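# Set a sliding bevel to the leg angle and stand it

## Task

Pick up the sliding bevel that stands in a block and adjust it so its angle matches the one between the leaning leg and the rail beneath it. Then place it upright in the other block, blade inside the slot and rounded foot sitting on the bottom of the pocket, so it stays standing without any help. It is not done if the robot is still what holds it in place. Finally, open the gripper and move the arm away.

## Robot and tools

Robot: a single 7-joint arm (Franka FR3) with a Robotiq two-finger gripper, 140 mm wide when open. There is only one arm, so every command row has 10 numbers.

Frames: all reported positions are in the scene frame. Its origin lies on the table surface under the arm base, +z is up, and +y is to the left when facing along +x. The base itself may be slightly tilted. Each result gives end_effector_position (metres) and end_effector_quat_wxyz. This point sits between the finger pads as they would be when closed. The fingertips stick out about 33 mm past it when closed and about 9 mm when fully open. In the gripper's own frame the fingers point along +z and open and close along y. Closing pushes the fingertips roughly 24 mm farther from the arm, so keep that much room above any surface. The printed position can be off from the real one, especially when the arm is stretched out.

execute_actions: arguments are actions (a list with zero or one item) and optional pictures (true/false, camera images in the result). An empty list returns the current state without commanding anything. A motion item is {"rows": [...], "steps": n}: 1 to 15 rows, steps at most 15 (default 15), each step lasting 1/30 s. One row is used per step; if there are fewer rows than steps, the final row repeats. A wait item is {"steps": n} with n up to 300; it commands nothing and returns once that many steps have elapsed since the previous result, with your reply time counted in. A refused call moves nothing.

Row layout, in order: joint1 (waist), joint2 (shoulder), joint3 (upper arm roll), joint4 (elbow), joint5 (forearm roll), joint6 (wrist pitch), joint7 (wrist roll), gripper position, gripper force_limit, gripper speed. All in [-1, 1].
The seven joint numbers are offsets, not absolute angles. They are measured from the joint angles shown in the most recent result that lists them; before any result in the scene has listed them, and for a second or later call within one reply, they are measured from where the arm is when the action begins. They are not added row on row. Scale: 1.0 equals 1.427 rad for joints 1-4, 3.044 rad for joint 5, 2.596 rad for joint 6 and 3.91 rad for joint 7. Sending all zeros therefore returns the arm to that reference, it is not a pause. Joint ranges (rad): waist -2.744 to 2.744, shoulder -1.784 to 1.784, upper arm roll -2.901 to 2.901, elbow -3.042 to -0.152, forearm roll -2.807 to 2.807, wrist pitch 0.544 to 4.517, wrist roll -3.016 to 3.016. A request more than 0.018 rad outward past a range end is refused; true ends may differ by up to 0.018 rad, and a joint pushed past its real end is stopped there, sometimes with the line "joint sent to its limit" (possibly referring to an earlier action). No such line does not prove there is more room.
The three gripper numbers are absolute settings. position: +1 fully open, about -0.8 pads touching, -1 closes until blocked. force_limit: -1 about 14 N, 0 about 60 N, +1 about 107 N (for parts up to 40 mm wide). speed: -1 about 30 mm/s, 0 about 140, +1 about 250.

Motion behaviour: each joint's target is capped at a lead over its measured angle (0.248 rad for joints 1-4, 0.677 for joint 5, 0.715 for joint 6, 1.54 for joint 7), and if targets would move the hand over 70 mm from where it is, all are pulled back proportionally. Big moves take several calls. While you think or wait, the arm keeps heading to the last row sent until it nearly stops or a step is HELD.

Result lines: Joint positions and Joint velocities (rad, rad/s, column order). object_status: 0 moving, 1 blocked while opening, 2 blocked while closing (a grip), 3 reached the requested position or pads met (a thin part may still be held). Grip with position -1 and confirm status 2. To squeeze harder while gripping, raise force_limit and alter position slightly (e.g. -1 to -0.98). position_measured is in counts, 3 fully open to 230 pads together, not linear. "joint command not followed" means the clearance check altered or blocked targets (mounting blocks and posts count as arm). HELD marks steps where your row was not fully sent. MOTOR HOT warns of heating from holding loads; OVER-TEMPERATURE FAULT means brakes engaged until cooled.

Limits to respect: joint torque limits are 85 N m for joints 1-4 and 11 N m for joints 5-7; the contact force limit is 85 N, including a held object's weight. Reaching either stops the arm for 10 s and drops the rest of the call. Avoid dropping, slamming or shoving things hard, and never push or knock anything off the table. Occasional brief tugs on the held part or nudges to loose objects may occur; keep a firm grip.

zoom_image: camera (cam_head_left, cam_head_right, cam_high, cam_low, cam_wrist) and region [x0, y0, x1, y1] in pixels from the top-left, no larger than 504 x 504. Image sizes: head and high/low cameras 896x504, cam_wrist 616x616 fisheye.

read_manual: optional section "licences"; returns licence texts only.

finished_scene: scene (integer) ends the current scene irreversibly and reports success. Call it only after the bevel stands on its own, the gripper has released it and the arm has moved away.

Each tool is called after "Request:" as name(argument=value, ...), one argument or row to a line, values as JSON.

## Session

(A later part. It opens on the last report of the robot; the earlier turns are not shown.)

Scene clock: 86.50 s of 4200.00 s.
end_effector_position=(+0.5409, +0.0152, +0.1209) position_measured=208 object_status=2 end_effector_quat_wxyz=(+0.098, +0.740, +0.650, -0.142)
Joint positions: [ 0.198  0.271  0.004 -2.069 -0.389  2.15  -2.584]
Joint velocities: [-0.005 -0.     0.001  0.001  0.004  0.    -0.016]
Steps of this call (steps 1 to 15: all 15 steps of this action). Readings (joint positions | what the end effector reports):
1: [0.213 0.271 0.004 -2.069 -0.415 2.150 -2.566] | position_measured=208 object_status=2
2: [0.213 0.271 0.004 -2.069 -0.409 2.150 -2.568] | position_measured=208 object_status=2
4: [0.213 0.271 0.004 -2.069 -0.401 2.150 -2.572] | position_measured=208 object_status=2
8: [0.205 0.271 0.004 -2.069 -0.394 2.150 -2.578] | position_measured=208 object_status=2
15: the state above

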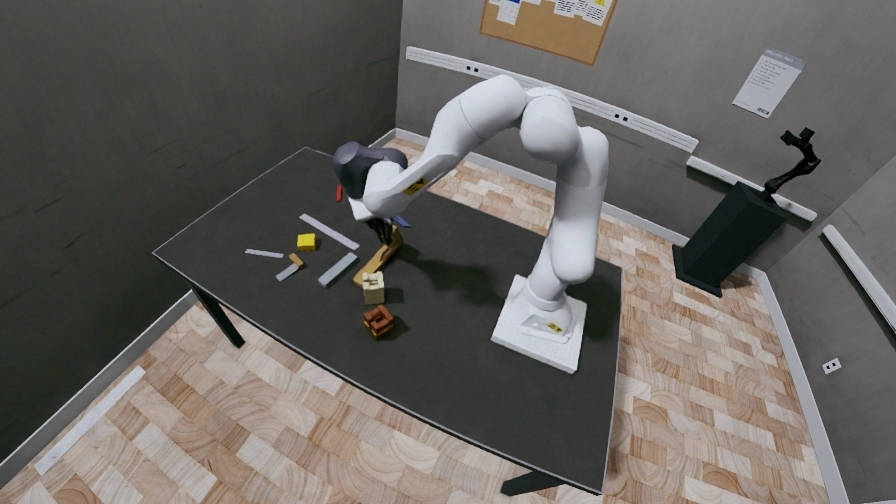

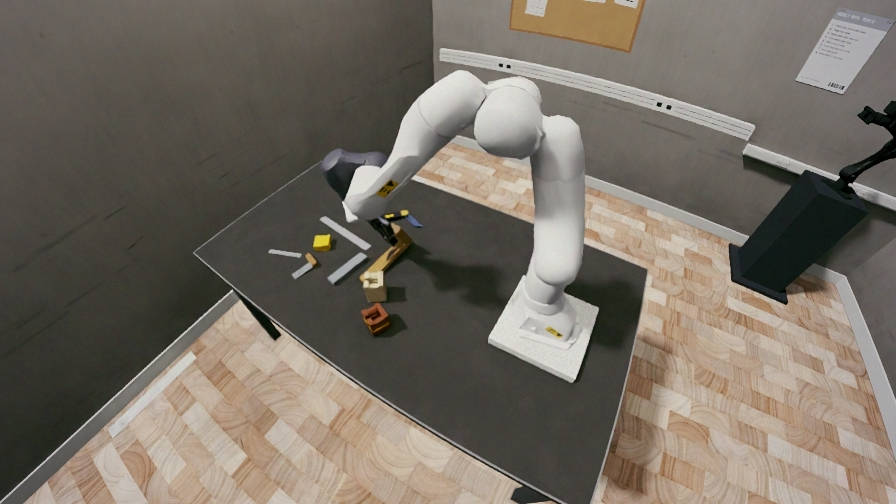

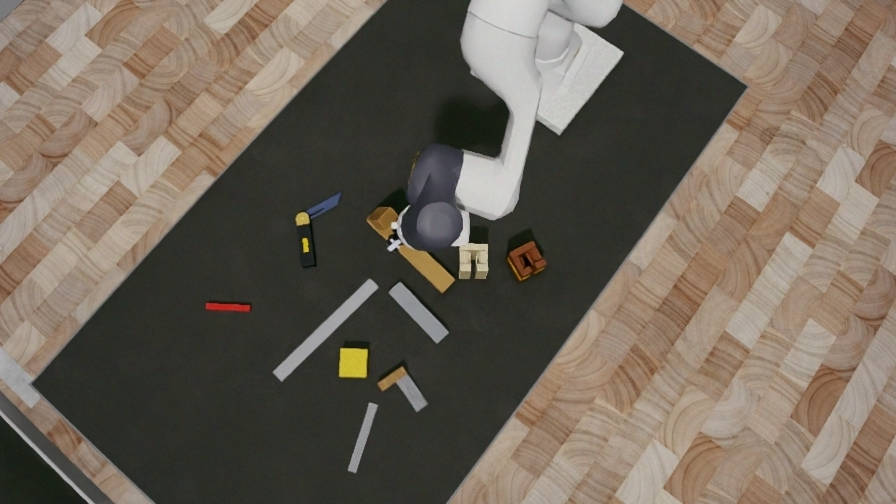

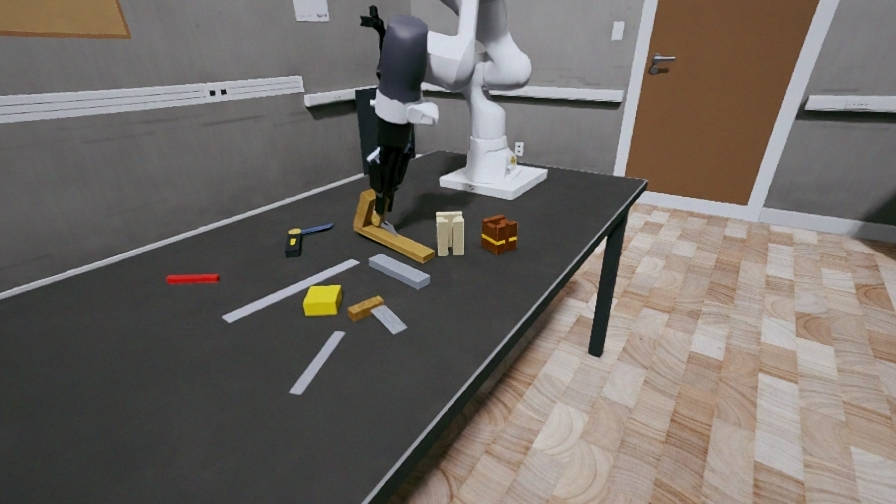

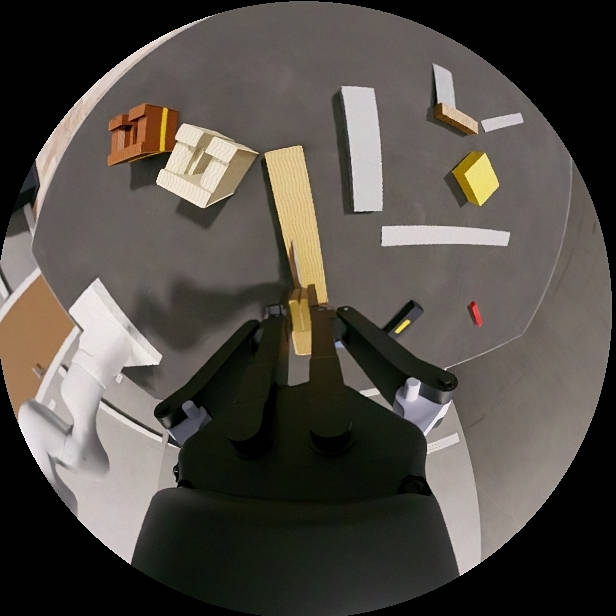

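Request:
execute_actions(
  actions=[
    {"rows":[[0.002,0,0,0,0,0.017,-0.013,-1,0.4,0],[0.002,0,0,0,0,0.017,-0.013,-1,0.4,0],[0.002,0,0,0,0,0.017,-0.013,-1,0.4,0],[0,0,0,0,0,0.017,-0.013,-1,0.4,0],[0,0,0,0,0,0.017,-0.013,-1,0.4,0],[-0.002,0,0,0,0,0.017,-0.013,-1,0.4,0],[-0.004,0,0,0,0,0.017,-0.013,-1,0.4,0],[-0.006,0,0,0,0,0.017,-0.013,-1,0.4,0],[-0.008,0,0,0,0,0.017,-0.013,-1,0.4,0],[-0.010,0,0,0,0,0.017,-0.013,-1,0.4,0],[-0.012,0,0,0,0,0.017,-0.013,-1,0.4,0]],"steps":15},
  ],
  pictures=false,
)

Request:
execute_actions(
  actions=[
    {"steps":10},
  ],
  pictures=false,
)

Request:
execute_actions(
  actions=[
    {"rows":[[0,0,0,0,0.011,0,-0.01,-1,0.4,0],[0,0,0,0,0.011,0,-0.01,-1,0.4,0],[-0.002,0,0,0,0.011,0,-0.01,-1,0.4,0],[-0.004,0,0,0,0.011,0,-0.01,-1,0.4,0],[-0.006,0,0,0,0.011,0,-0.01,-1,0.4,0],[-0.008,0,0,0,0.011,0,-0.01,-1,0.4,0],[-0.010,0,0,0,0.011,0,-0.01,-1,0.4,0],[-0.012,0,0,0,0.011,0,-0.01,-1,0.4,0],[-0.014,0,0,0,0.011,0,-0.01,-1,0.4,0]],"steps":15},
  ],
)

Request:
zoom_image(
  camera="cam_low",
  region=[345,175,420,250],
)

Scene clock: 98.03 s of 4200.00 s.
end_effector_position=(+0.5521, +0.0142, +0.1213) position_measured=208 object_status=2 end_effector_quat_wxyz=(+0.100, +0.732, +0.662, -0.127)
Joint positions: [ 0.185  0.271  0.004 -2.07  -0.388  2.189 -2.621]
Joint velocities: [-0.003  0.001  0.001  0.     0.001  0.012 -0.026]
Steps of this call (steps 1 to 15: the robot went on to your last target; steps 16 to 90: nothing new was sent; then 8.03 s passed at rest; steps 91 to 105: all 15 steps of this action). Readings (joint positions | what the end effector reports):
91: [0.197 0.271 0.004 -2.070 -0.389 2.156 -2.592] | position_measured=208 object_status=2
92: [0.198 0.271 0.004 -2.070 -0.389 2.162 -2.596] | position_measured=208 object_status=2
94: [0.198 0.271 0.004 -2.070 -0.389 2.172 -2.603] | position_measured=208 object_status=2
98: [0.196 0.271 0.004 -2.070 -0.389 2.182 -2.612] | position_measured=208 object_status=2
105: the state above

Scene clock: 98.37 s of 4200.00 s.
end_effector_position=(+0.5526, +0.0142, +0.1214) position_measured=208 object_status=2 end_effector_quat_wxyz=(+0.100, +0.730, +0.664, -0.126)
Joint positions: [ 0.184  0.271  0.004 -2.07  -0.388  2.19  -2.626]
Joint velocities: [ 0.001  0.001  0.002 -0.    -0.     0.001 -0.008]
Steps of this call (steps 1 to 10: the robot went on to your last target). Readings (joint positions | what the end effector reports):
1: [0.185 0.271 0.004 -2.070 -0.388 2.189 -2.622] | position_measured=208 object_status=2
2: [0.185 0.271 0.004 -2.070 -0.388 2.189 -2.623] | position_measured=208 object_status=2
4: [0.184 0.271 0.004 -2.070 -0.388 2.190 -2.624] | position_measured=208 object_status=2
8: [0.184 0.271 0.004 -2.070 -0.388 2.190 -2.626] | position_measured=208 object_status=2
10: the state above

Scene clock: 98.87 s of 4200.00 s.
end_effector_position=(+0.5503, +0.0134, +0.1196) position_measured=208 object_status=2 end_effector_quat_wxyz=(+0.086, +0.734, +0.663, -0.122)
Joint positions: [ 0.17   0.271  0.006 -2.07  -0.355  2.191 -2.653]
Joint velocities: [-0.003 -0.001  0.001 -0.     0.005 -0.    -0.02 ]
Steps of this call (steps 1 to 15: all 15 steps of this action). Readings (joint positions | what the end effector reports):
1: [0.184 0.271 0.004 -2.070 -0.382 2.190 -2.629] | position_measured=208 object_status=2
2: [0.184 0.271 0.004 -2.070 -0.376 2.190 -2.632] | position_measured=208 object_status=2
4: [0.184 0.271 0.004 -2.070 -0.368 2.190 -2.638] | position_measured=208 object_status=2
8: [0.176 0.271 0.004 -2.070 -0.361 2.190 -2.646] | position_measured=208 object_status=2
15: the state above

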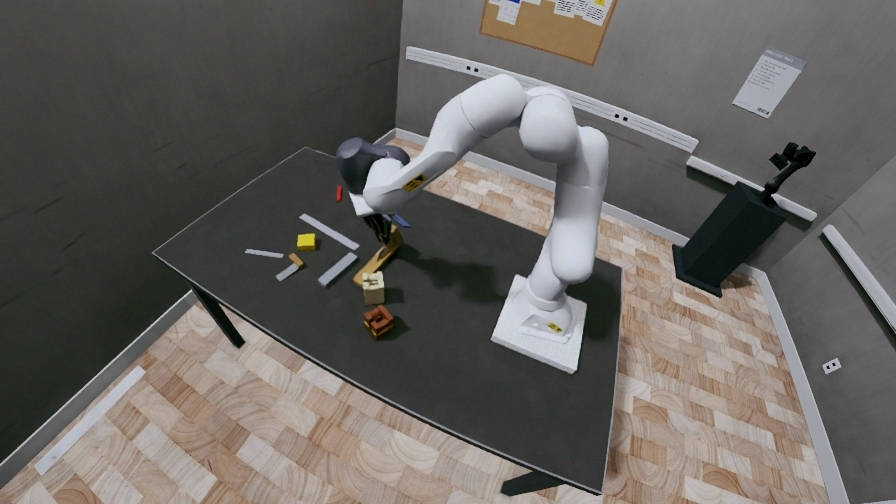

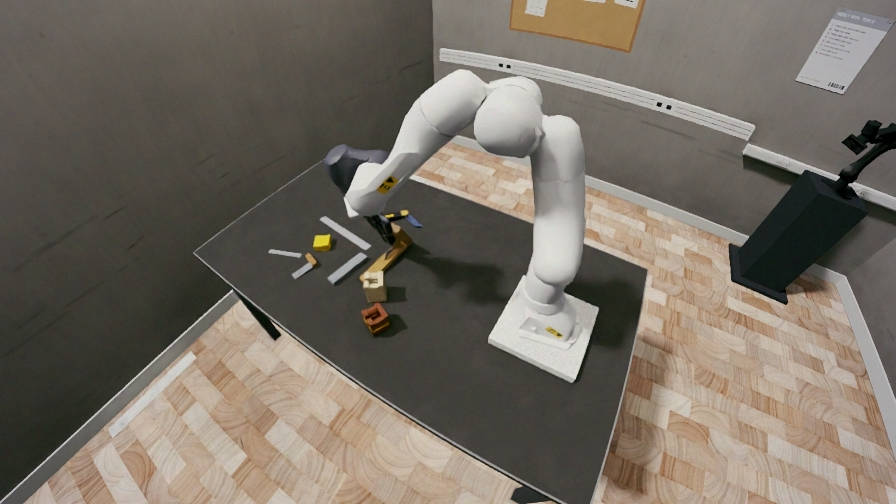

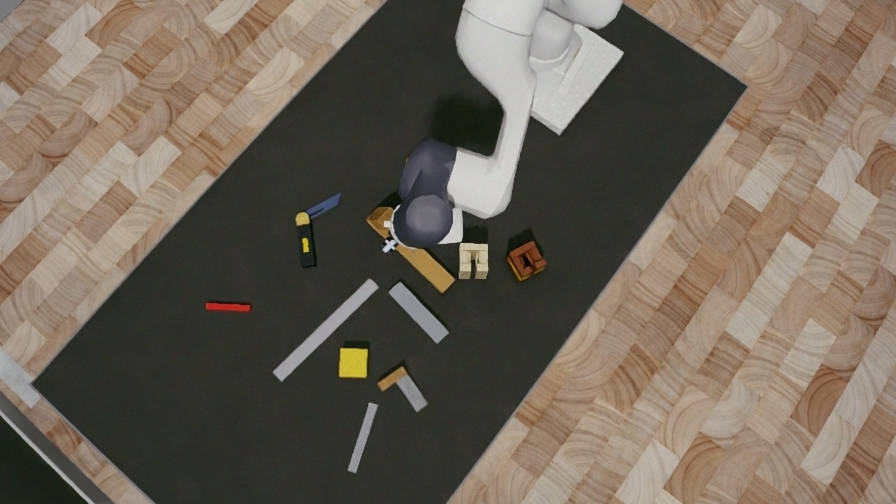

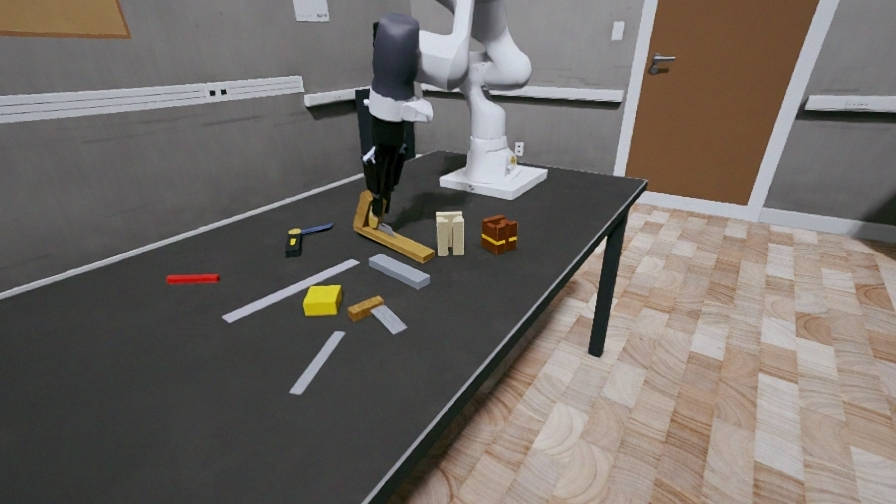

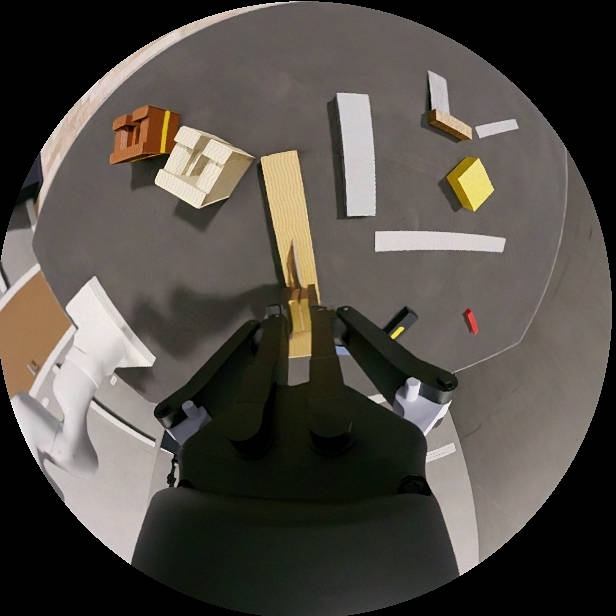

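Region (345, 175, 420, 250) of cam_low's 896x504 image, scaled by 6.720, with more detail than that image has.

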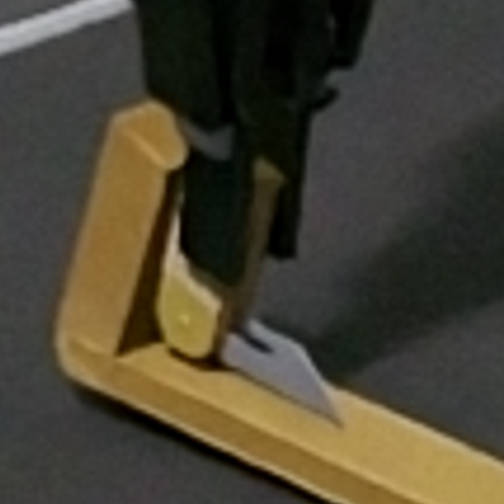

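Request:
execute_actions(
  actions=[
    {"rows":[[0.008,0,0,0,-0.005,0,0.012,-1,0.4,0],[0.014,0,0,0,-0.012,0,0.014,-1,0.4,0],[0.02,0,0,0,-0.021,0,0.014,-1,0.4,0],[0.024,0,0,0,-0.021,0,0.014,-1,0.4,0]],"steps":15},
  ],
  pictures=false,
)

Request:
execute_actions(
  actions=[
    {"rows":[[-0.003,0,0,0,-0.001,0,0.002,-1,0.4,0],[-0.005,0,0,0,-0.001,0,0.002,-1,0.4,0],[-0.007,0,0,0,-0.001,0,0.002,-1,0.4,0],[-0.009,0,0,0,-0.001,0,0.002,-1,0.4,0]],"steps":15},
  ],
)

Request:
zoom_image(
  camera="cam_low",
  region=[345,175,420,250],
)

Scene clock: 106.93 s of 4200.00 s.
end_effector_position=(+0.5548, +0.0215, +0.1229) position_measured=208 object_status=2 end_effector_quat_wxyz=(+0.111, +0.720, +0.673, -0.128)
Joint positions: [ 0.203  0.271  0.007 -2.07  -0.415  2.191 -2.615]
Joint velocities: [ 0.002  0.001  0.001  0.001 -0.012 -0.     0.036]
Steps of this call (steps 1 to 15: the robot went on to your last target; steps 16 to 90: nothing new was sent; then 4.57 s passed at rest; steps 91 to 105: all 15 steps of this action). Readings (joint positions | what the end effector reports):
91: [0.171 0.271 0.006 -2.070 -0.357 2.191 -2.655] | position_measured=208 object_status=2
92: [0.175 0.271 0.005 -2.070 -0.364 2.191 -2.649] | position_measured=208 object_status=2
94: [0.186 0.271 0.005 -2.070 -0.386 2.191 -2.640] | position_measured=208 object_status=2
98: [0.202 0.271 0.007 -2.070 -0.406 2.191 -2.627] | position_measured=208 object_status=2
105: the state above

Scene clock: 107.43 s of 4200.00 s.
end_effector_position=(+0.5551, +0.0153, +0.1229) position_measured=208 object_status=2 end_effector_quat_wxyz=(+0.110, +0.724, +0.668, -0.129)
Joint positions: [ 0.192  0.271  0.007 -2.07  -0.415  2.191 -2.613]
Joint velocities: [-0.    -0.001 -0.001 -0.     0.001 -0.    -0.   ]
Steps of this call (steps 1 to 15: all 15 steps of this action). Readings (joint positions | what the end effector reports):
1: [0.203 0.271 0.007 -2.070 -0.415 2.191 -2.614] | position_measured=208 object_status=2
2: [0.202 0.271 0.007 -2.070 -0.415 2.191 -2.614] | position_measured=208 object_status=2
4: [0.199 0.271 0.007 -2.070 -0.415 2.191 -2.614] | position_measured=208 object_status=2
8: [0.193 0.271 0.007 -2.070 -0.415 2.191 -2.613] | position_measured=208 object_status=2
15: the state above

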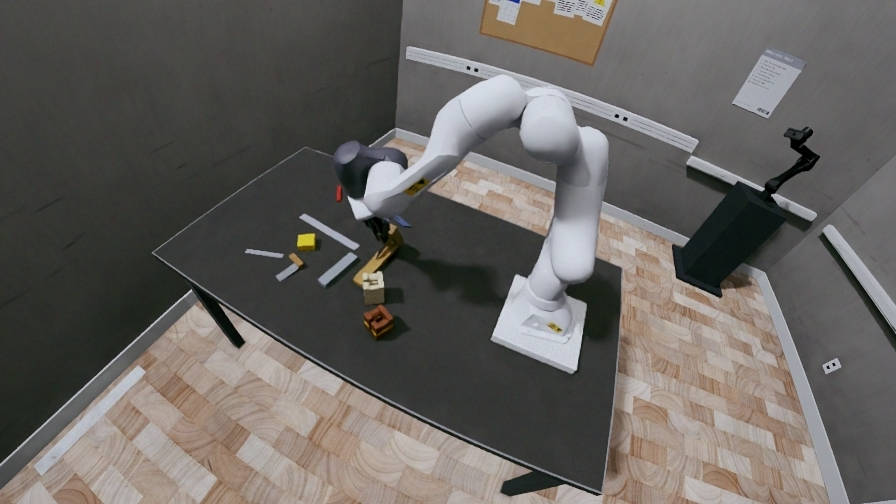

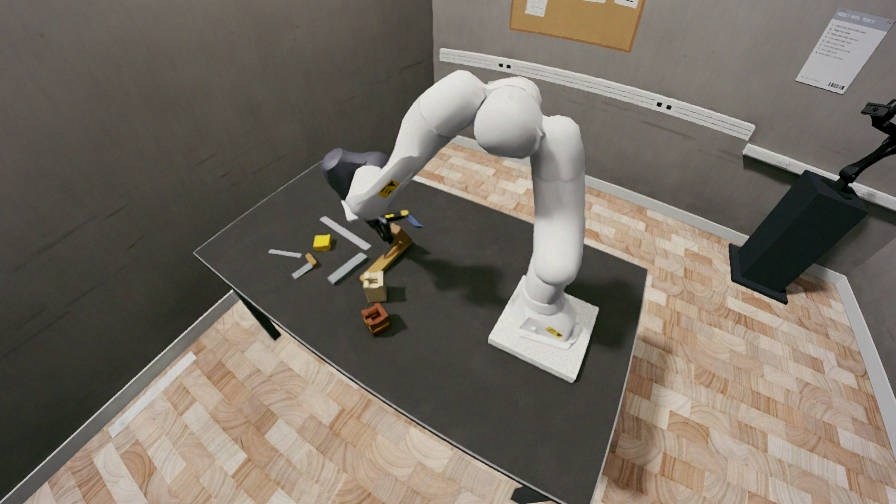

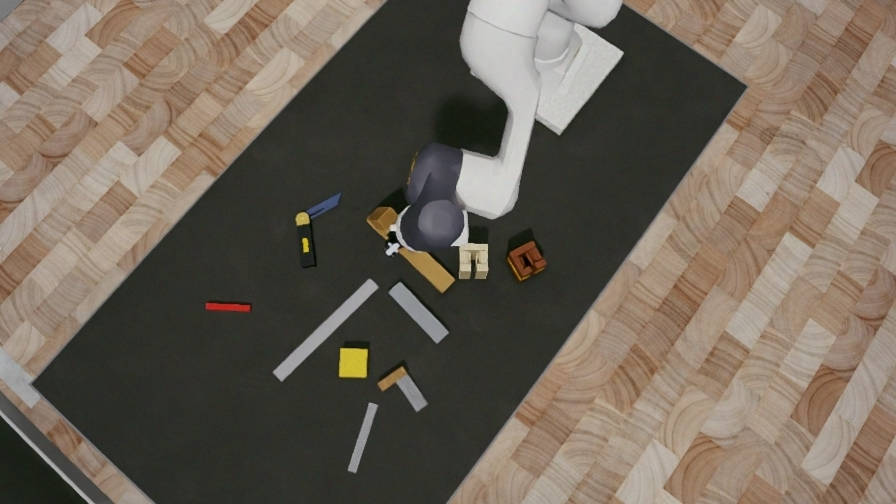

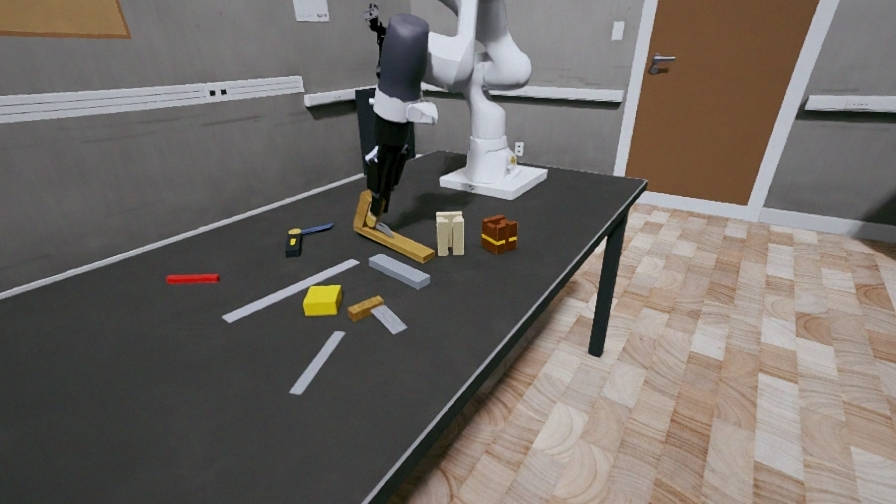

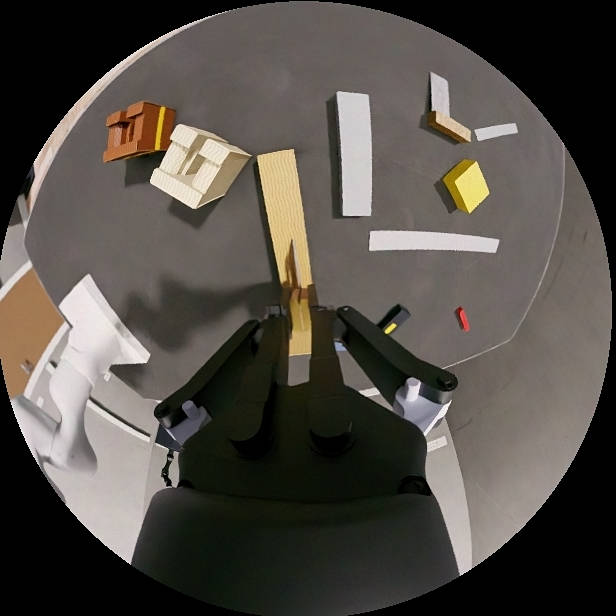

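Region (345, 175, 420, 250) of cam_low's 896x504 image, scaled by 6.720, with more detail than that image has.

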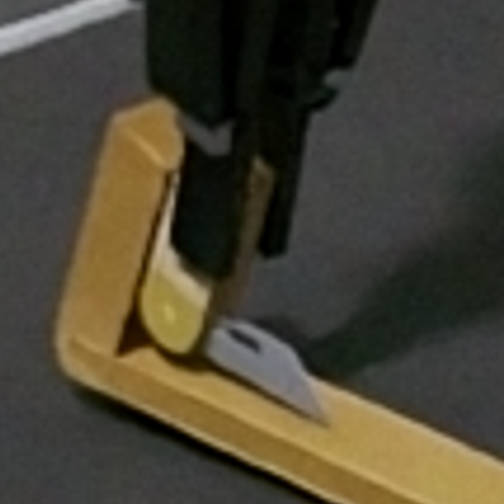

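Request:
execute_actions(
  actions=[
    {"rows":[[-0.004,0,0,0,-0.001,0,0,-1,0.4,0]],"steps":10},
  ],
  pictures=false,
)

Scene clock: 110.00 s of 4200.00 s.
end_effector_position=(+0.5551, +0.0149, +0.1229) position_measured=208 object_status=2 end_effector_quat_wxyz=(+0.110, +0.725, +0.668, -0.128)
Joint positions: [ 0.191  0.271  0.007 -2.07  -0.415  2.192 -2.612]
Joint velocities: [ 0.     0.002 -0.    -0.001 -0.    -0.     0.001]
Steps of this call (steps 1 to 15: the robot went on to your last target; steps 16 to 67: nothing new was sent; steps 68 to 77: all 10 steps of this action). Readings (joint positions | what the end effector reports):
68: [0.192 0.271 0.007 -2.070 -0.415 2.191 -2.612] | position_measured=208 object_status=2
69: [0.191 0.271 0.007 -2.070 -0.415 2.192 -2.612] | position_measured=208 object_status=2
71: [0.191 0.271 0.007 -2.070 -0.415 2.192 -2.612] | position_measured=208 object_status=2
75: [0.191 0.271 0.007 -2.070 -0.415 2.192 -2.612] | position_measured=208 object_status=2
77: the state above

Request:
execute_actions(
  actions=[
    {"rows":[[0,0.004,0,0,-0.002,0.005,0,-1,0.4,0],[-0.001,0.006,0,0,-0.003,0.007,0,-1,0.4,0],[-0.002,0.008,0,0,-0.003,0.009,0,-1,0.4,0],[-0.003,0.010,0,0,-0.003,0.009,0,-1,0.4,0],[-0.004,0.012,0,0,-0.003,0.009,0,-1,0.4,0],[-0.005,0.014,0,0,-0.003,0.009,0,-1,0.4,0],[-0.006,0.0155,0,0,-0.003,0.009,0,-1,0.4,0],[-0.007,0.0155,0,0,-0.003,0.009,0,-1,0.4,0],[-0.009,0.0155,0,0,-0.003,0.009,0,-1,0.4,0]],"steps":15},
  ],
)

Request:
zoom_image(
  camera="cam_low",
  region=[345,175,420,250],
)

Scene clock: 118.27 s of 4200.00 s.
end_effector_position=(+0.5566, +0.0109, +0.1132) position_measured=208 object_status=2 end_effector_quat_wxyz=(+0.109, +0.725, +0.668, -0.129)
Joint positions: [ 0.181  0.29   0.007 -2.07  -0.421  2.21  -2.612]
Joint velocities: [-0.001 -0.     0.001  0.001 -0.001  0.003  0.001]
Steps of this call (steps 1 to 15: the robot went on to your last target; steps 16 to 90: nothing new was sent; then 4.77 s passed at rest; steps 91 to 105: all 15 steps of this action). Readings (joint positions | what the end effector reports):
91: [0.191 0.272 0.007 -2.070 -0.416 2.193 -2.612] | position_measured=208 object_status=2
92: [0.191 0.273 0.007 -2.070 -0.417 2.195 -2.612] | position_measured=208 object_status=2
94: [0.190 0.278 0.007 -2.070 -0.419 2.200 -2.612] | position_measured=208 object_status=2
98: [0.186 0.287 0.007 -2.070 -0.421 2.207 -2.612] | position_measured=208 object_status=2
105: the state above

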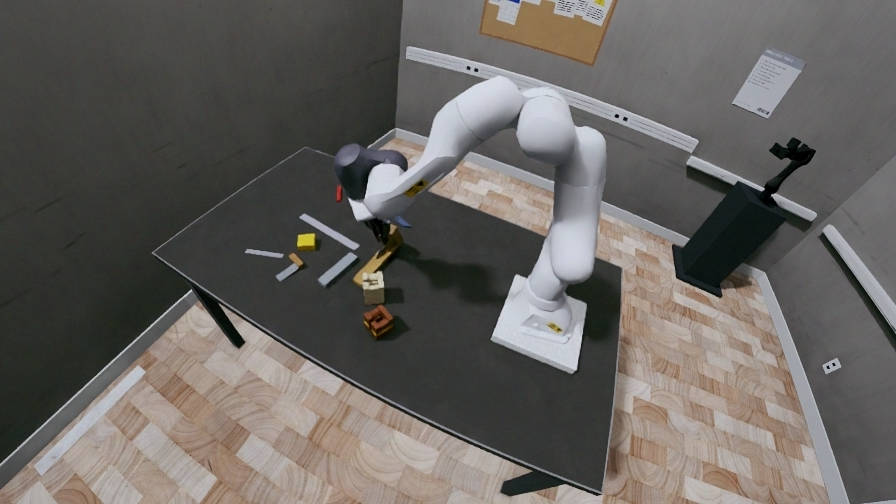

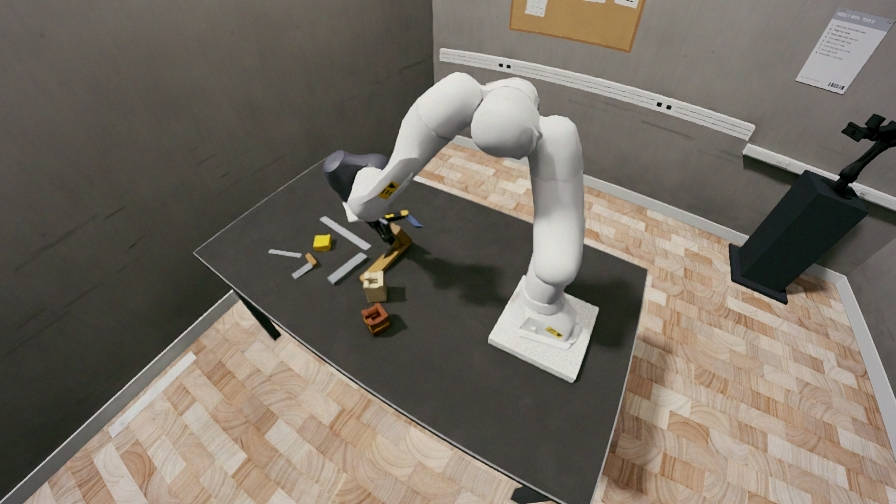

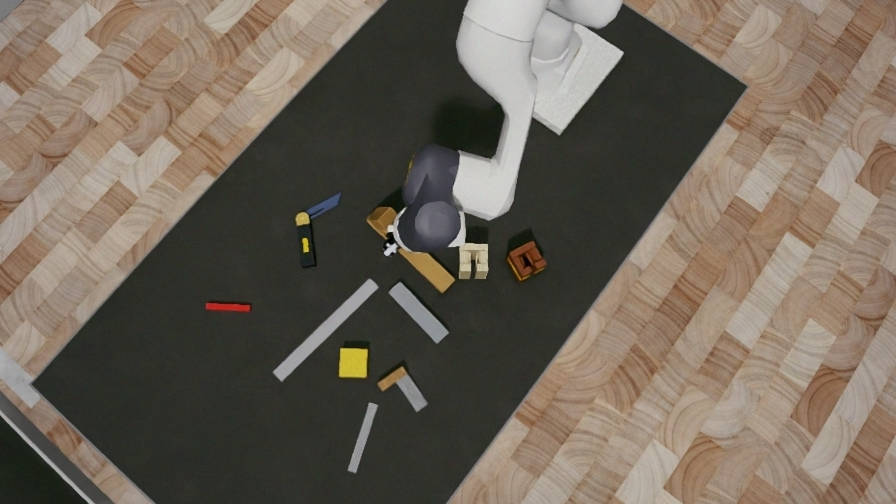

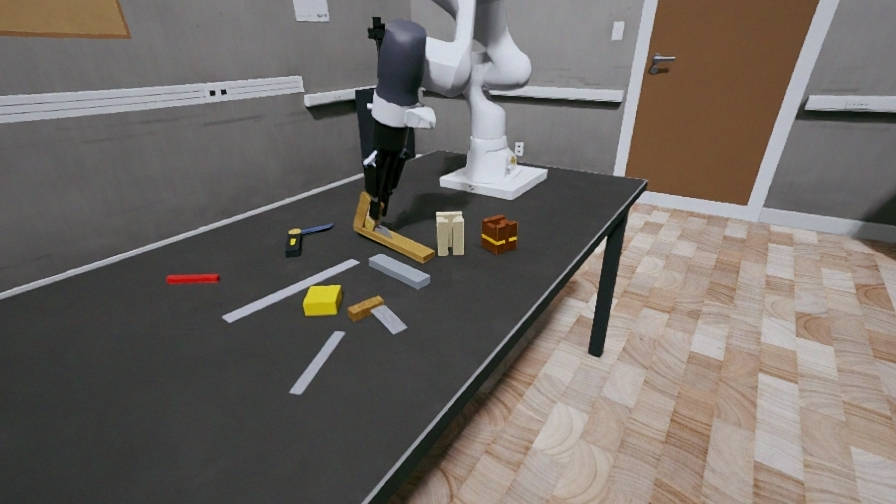

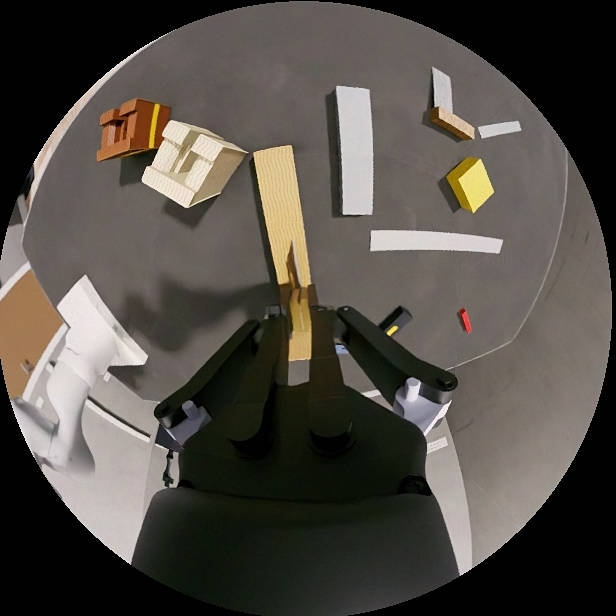

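Region (345, 175, 420, 250) of cam_low's 896x504 image, scaled by 6.720, with more detail than that image has.

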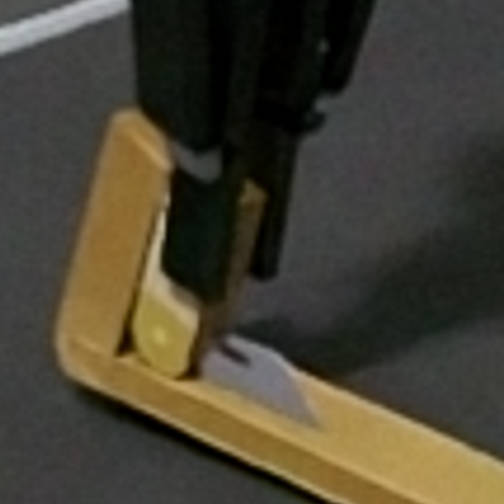

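Request:
execute_actions(
  actions=[
    {"rows":[[0,0.003,0,0,-0.002,0.004,0,-1,0.4,0],[-0.001,0.004,0,0,-0.002,0.005,0,-1,0.4,0],[-0.002,0.0055,0,0,-0.002,0.0055,0,-1,0.4,0],[-0.003,0.007,0,0,-0.002,0.0055,0,-1,0.4,0],[-0.004,0.008,0,0,-0.002,0.0055,0,-1,0.4,0],[-0.005,0.009,0,0,-0.002,0.0055,0,-1,0.4,0],[-0.006,0.009,0,0,-0.002,0.0055,0,-1,0.4,0]],"steps":15},
  ],
  pictures=false,
)

Scene clock: 122.57 s of 4200.00 s.
end_effector_position=(+0.5594, +0.0097, +0.1131) position_measured=208 object_status=2 end_effector_quat_wxyz=(+0.111, +0.725, +0.668, -0.126)
Joint positions: [ 0.178  0.292  0.008 -2.068 -0.424  2.217 -2.612]
Joint velocities: [ 0.     0.001  0.    -0.     0.    -0.     0.   ]
Steps of this call (steps 1 to 15: the robot went on to your last target; steps 16 to 90: nothing new was sent; then 0.80 s passed at rest; steps 91 to 105: all 15 steps of this action). Readings (joint positions | what the end effector reports):
91: [0.181 0.290 0.007 -2.070 -0.422 2.211 -2.612] | position_measured=208 object_status=2
92: [0.181 0.290 0.007 -2.070 -0.423 2.212 -2.612] | position_measured=208 object_status=2
94: [0.181 0.291 0.007 -2.069 -0.424 2.214 -2.612] | position_measured=208 object_status=2
98: [0.179 0.292 0.008 -2.068 -0.424 2.216 -2.612] | position_measured=208 object_status=2
105: the state above

Request:
execute_actions(
  actions=[
    {"rows":[[0,0,0,0,0,0,0,-1,0.4,0]],"steps":4},
  ],
)

Request:
zoom_image(
  camera="cam_low",
  region=[350,190,410,250],
)

Request:
zoom_image(
  camera="cam_head_right",
  region=[365,210,425,270],
)

Scene clock: 125.77 s of 4200.00 s.
end_effector_position=(+0.5595, +0.0097, +0.1132) position_measured=208 object_status=2 end_effector_quat_wxyz=(+0.111, +0.725, +0.668, -0.126)
Joint positions: [ 0.177  0.292  0.008 -2.068 -0.424  2.217 -2.612]
Joint velocities: [-0.002 -0.001 -0.001 -0.001 -0.001 -0.     0.002]
Steps of this call (steps 1 to 15: the robot went on to your last target; steps 16 to 90: nothing new was sent; then 0.07 s passed at rest; steps 91 to 94: all 4 steps of this action). Readings (joint positions | what the end effector reports):
91: [0.177 0.292 0.008 -2.068 -0.424 2.217 -2.612] | position_measured=208 object_status=2
92: [0.177 0.292 0.008 -2.068 -0.424 2.217 -2.612] | position_measured=208 object_status=2
94: the state above

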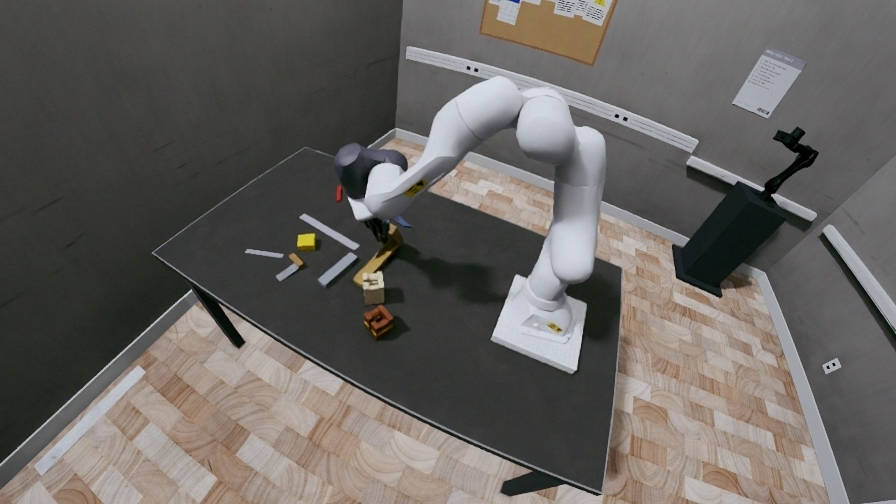

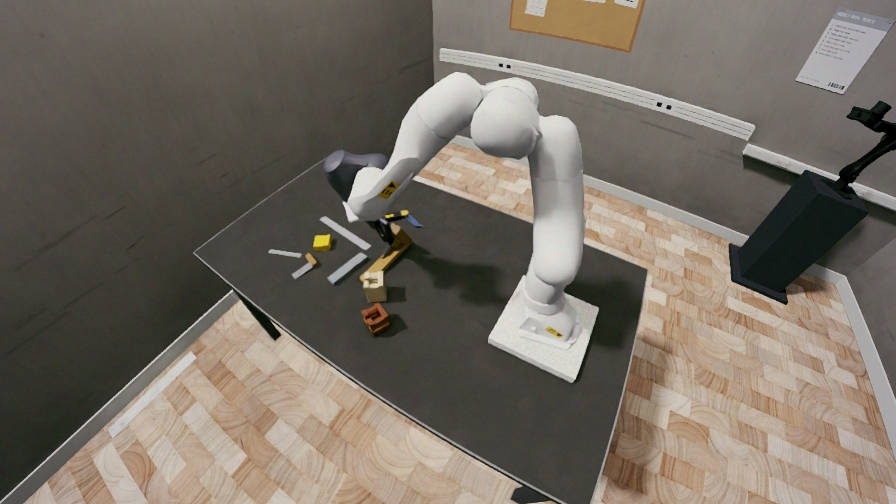

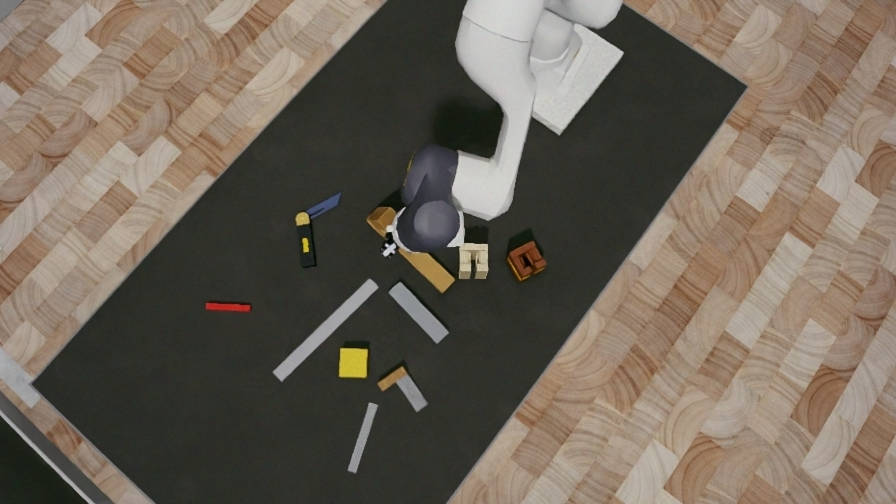

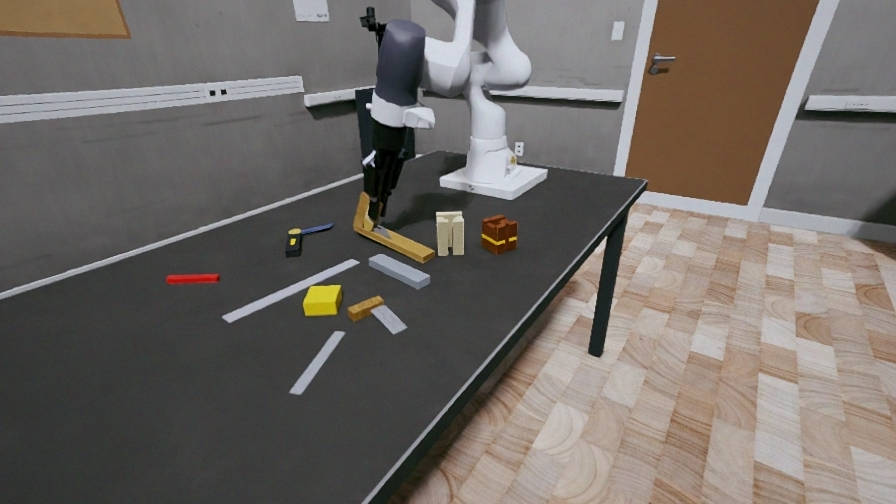

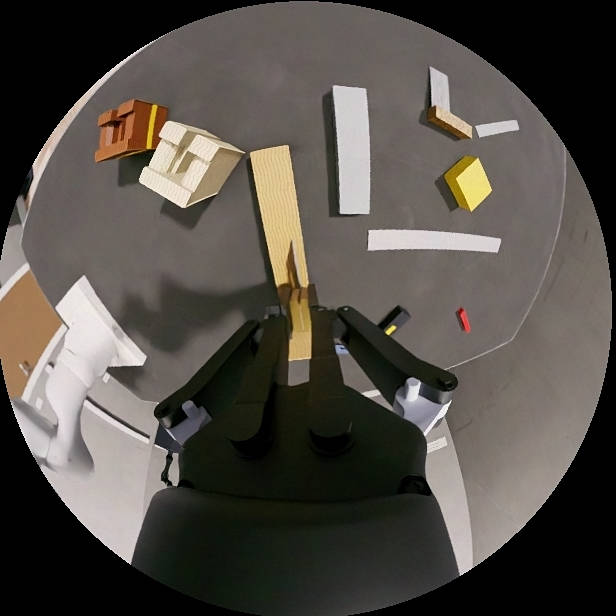

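Region (350, 190, 410, 250) of cam_low's 896x504 image, scaled by 8.400, with more detail than that image has.

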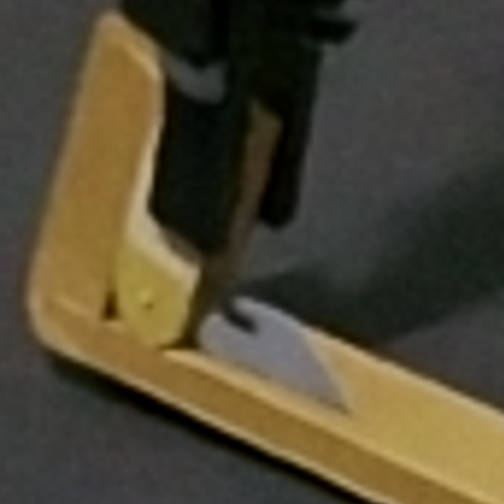

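Region (365, 210, 425, 270) of cam_head_right's 896x504 image, scaled by 8.400, with more detail than that image has.

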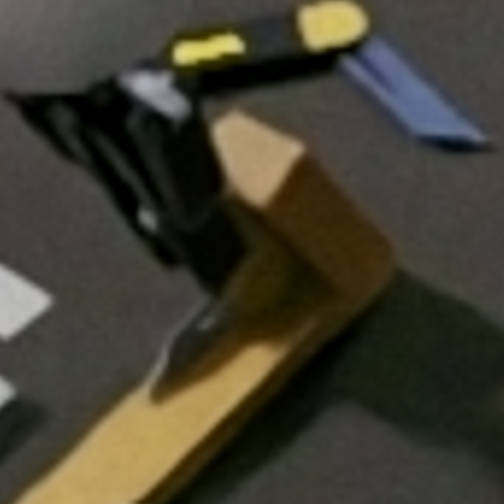

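Request:
execute_actions(
  actions=[
    {"rows":[[0.004,-0.003,0,0,0,0,0,-1,0.4,0],[0.008,-0.006,0,0,0,0,0,-1,0.4,0],[0.014,-0.012,0,0,0,-0.005,0,-1,0.4,0],[0.022,-0.022,0,0,0,-0.01,0,-1,0.4,0],[0.03,-0.035,0,0,0,-0.018,0,-1,0.4,0],[0.04,-0.05,0,0,0,-0.025,0,-1,0.4,0],[0.05,-0.07,0,0,0,-0.035,0,-1,0.4,0],[0.06,-0.09,0,0,0,-0.045,0,-1,0.4,0],[0.07,-0.11,0,0,0,-0.055,0,-1,0.4,0],[0.08,-0.13,0,0,0,-0.065,0,-1,0.4,0],[0.09,-0.15,0,0,0,-0.07,0,-1,0.4,0],[0.095,-0.17,0,0,0,-0.075,0,-1,0.4,0],[0.1,-0.18,0,0,0,-0.075,0,-1,0.4,0]],"steps":15},
  ],
  pictures=false,
)

Request:
execute_actions(
  actions=[
    {"steps":8},
  ],
  pictures=false,
)

Scene clock: 134.23 s of 4200.00 s.
end_effector_position=(+0.5577, +0.0719, +0.2449) position_measured=208 object_status=2 end_effector_quat_wxyz=(+0.161, +0.699, +0.692, -0.081)
Joint positions: [ 0.314  0.048  0.011 -2.064 -0.424  2.07  -2.612]
Joint velocities: [ 0.155 -0.425  0.029  0.073 -0.    -0.218  0.001]
Steps of this call (steps 1 to 15: the robot went on to your last target; steps 16 to 90: nothing new was sent; then 4.97 s passed at rest; steps 91 to 105: all 15 steps of this action). Readings (joint positions | what the end effector reports):
91: [0.178 0.292 0.008 -2.068 -0.424 2.217 -2.612] | position_measured=208 object_status=2
92: [0.180 0.291 0.008 -2.068 -0.424 2.217 -2.612] | position_measured=208 object_status=2
94: [0.188 0.284 0.006 -2.068 -0.424 2.212 -2.612] | position_measured=208 object_status=2
98: [0.230 0.226 0.005 -2.071 -0.424 2.169 -2.612] | position_measured=208 object_status=2
105: the state above

Scene clock: 134.50 s of 4200.00 s.
end_effector_position=(+0.5494, +0.0689, +0.2506) position_measured=208 object_status=2 end_effector_quat_wxyz=(+0.160, +0.700, +0.690, -0.091)
Joint positions: [ 0.32   0.034  0.01  -2.065 -0.424  2.036 -2.612]
Joint velocities: [ 0.001  0.024 -0.004 -0.013  0.    -0.065 -0.   ]
Steps of this call (steps 1 to 8: the robot went on to your last target). Readings (joint positions | what the end effector reports):
1: [0.318 0.037 0.011 -2.063 -0.424 2.064 -2.612] | position_measured=208 object_status=2
2: [0.319 0.032 0.012 -2.062 -0.424 2.058 -2.612] | position_measured=208 object_status=2
4: [0.320 0.030 0.011 -2.062 -0.424 2.048 -2.612] | position_measured=208 object_status=2
8: the state above


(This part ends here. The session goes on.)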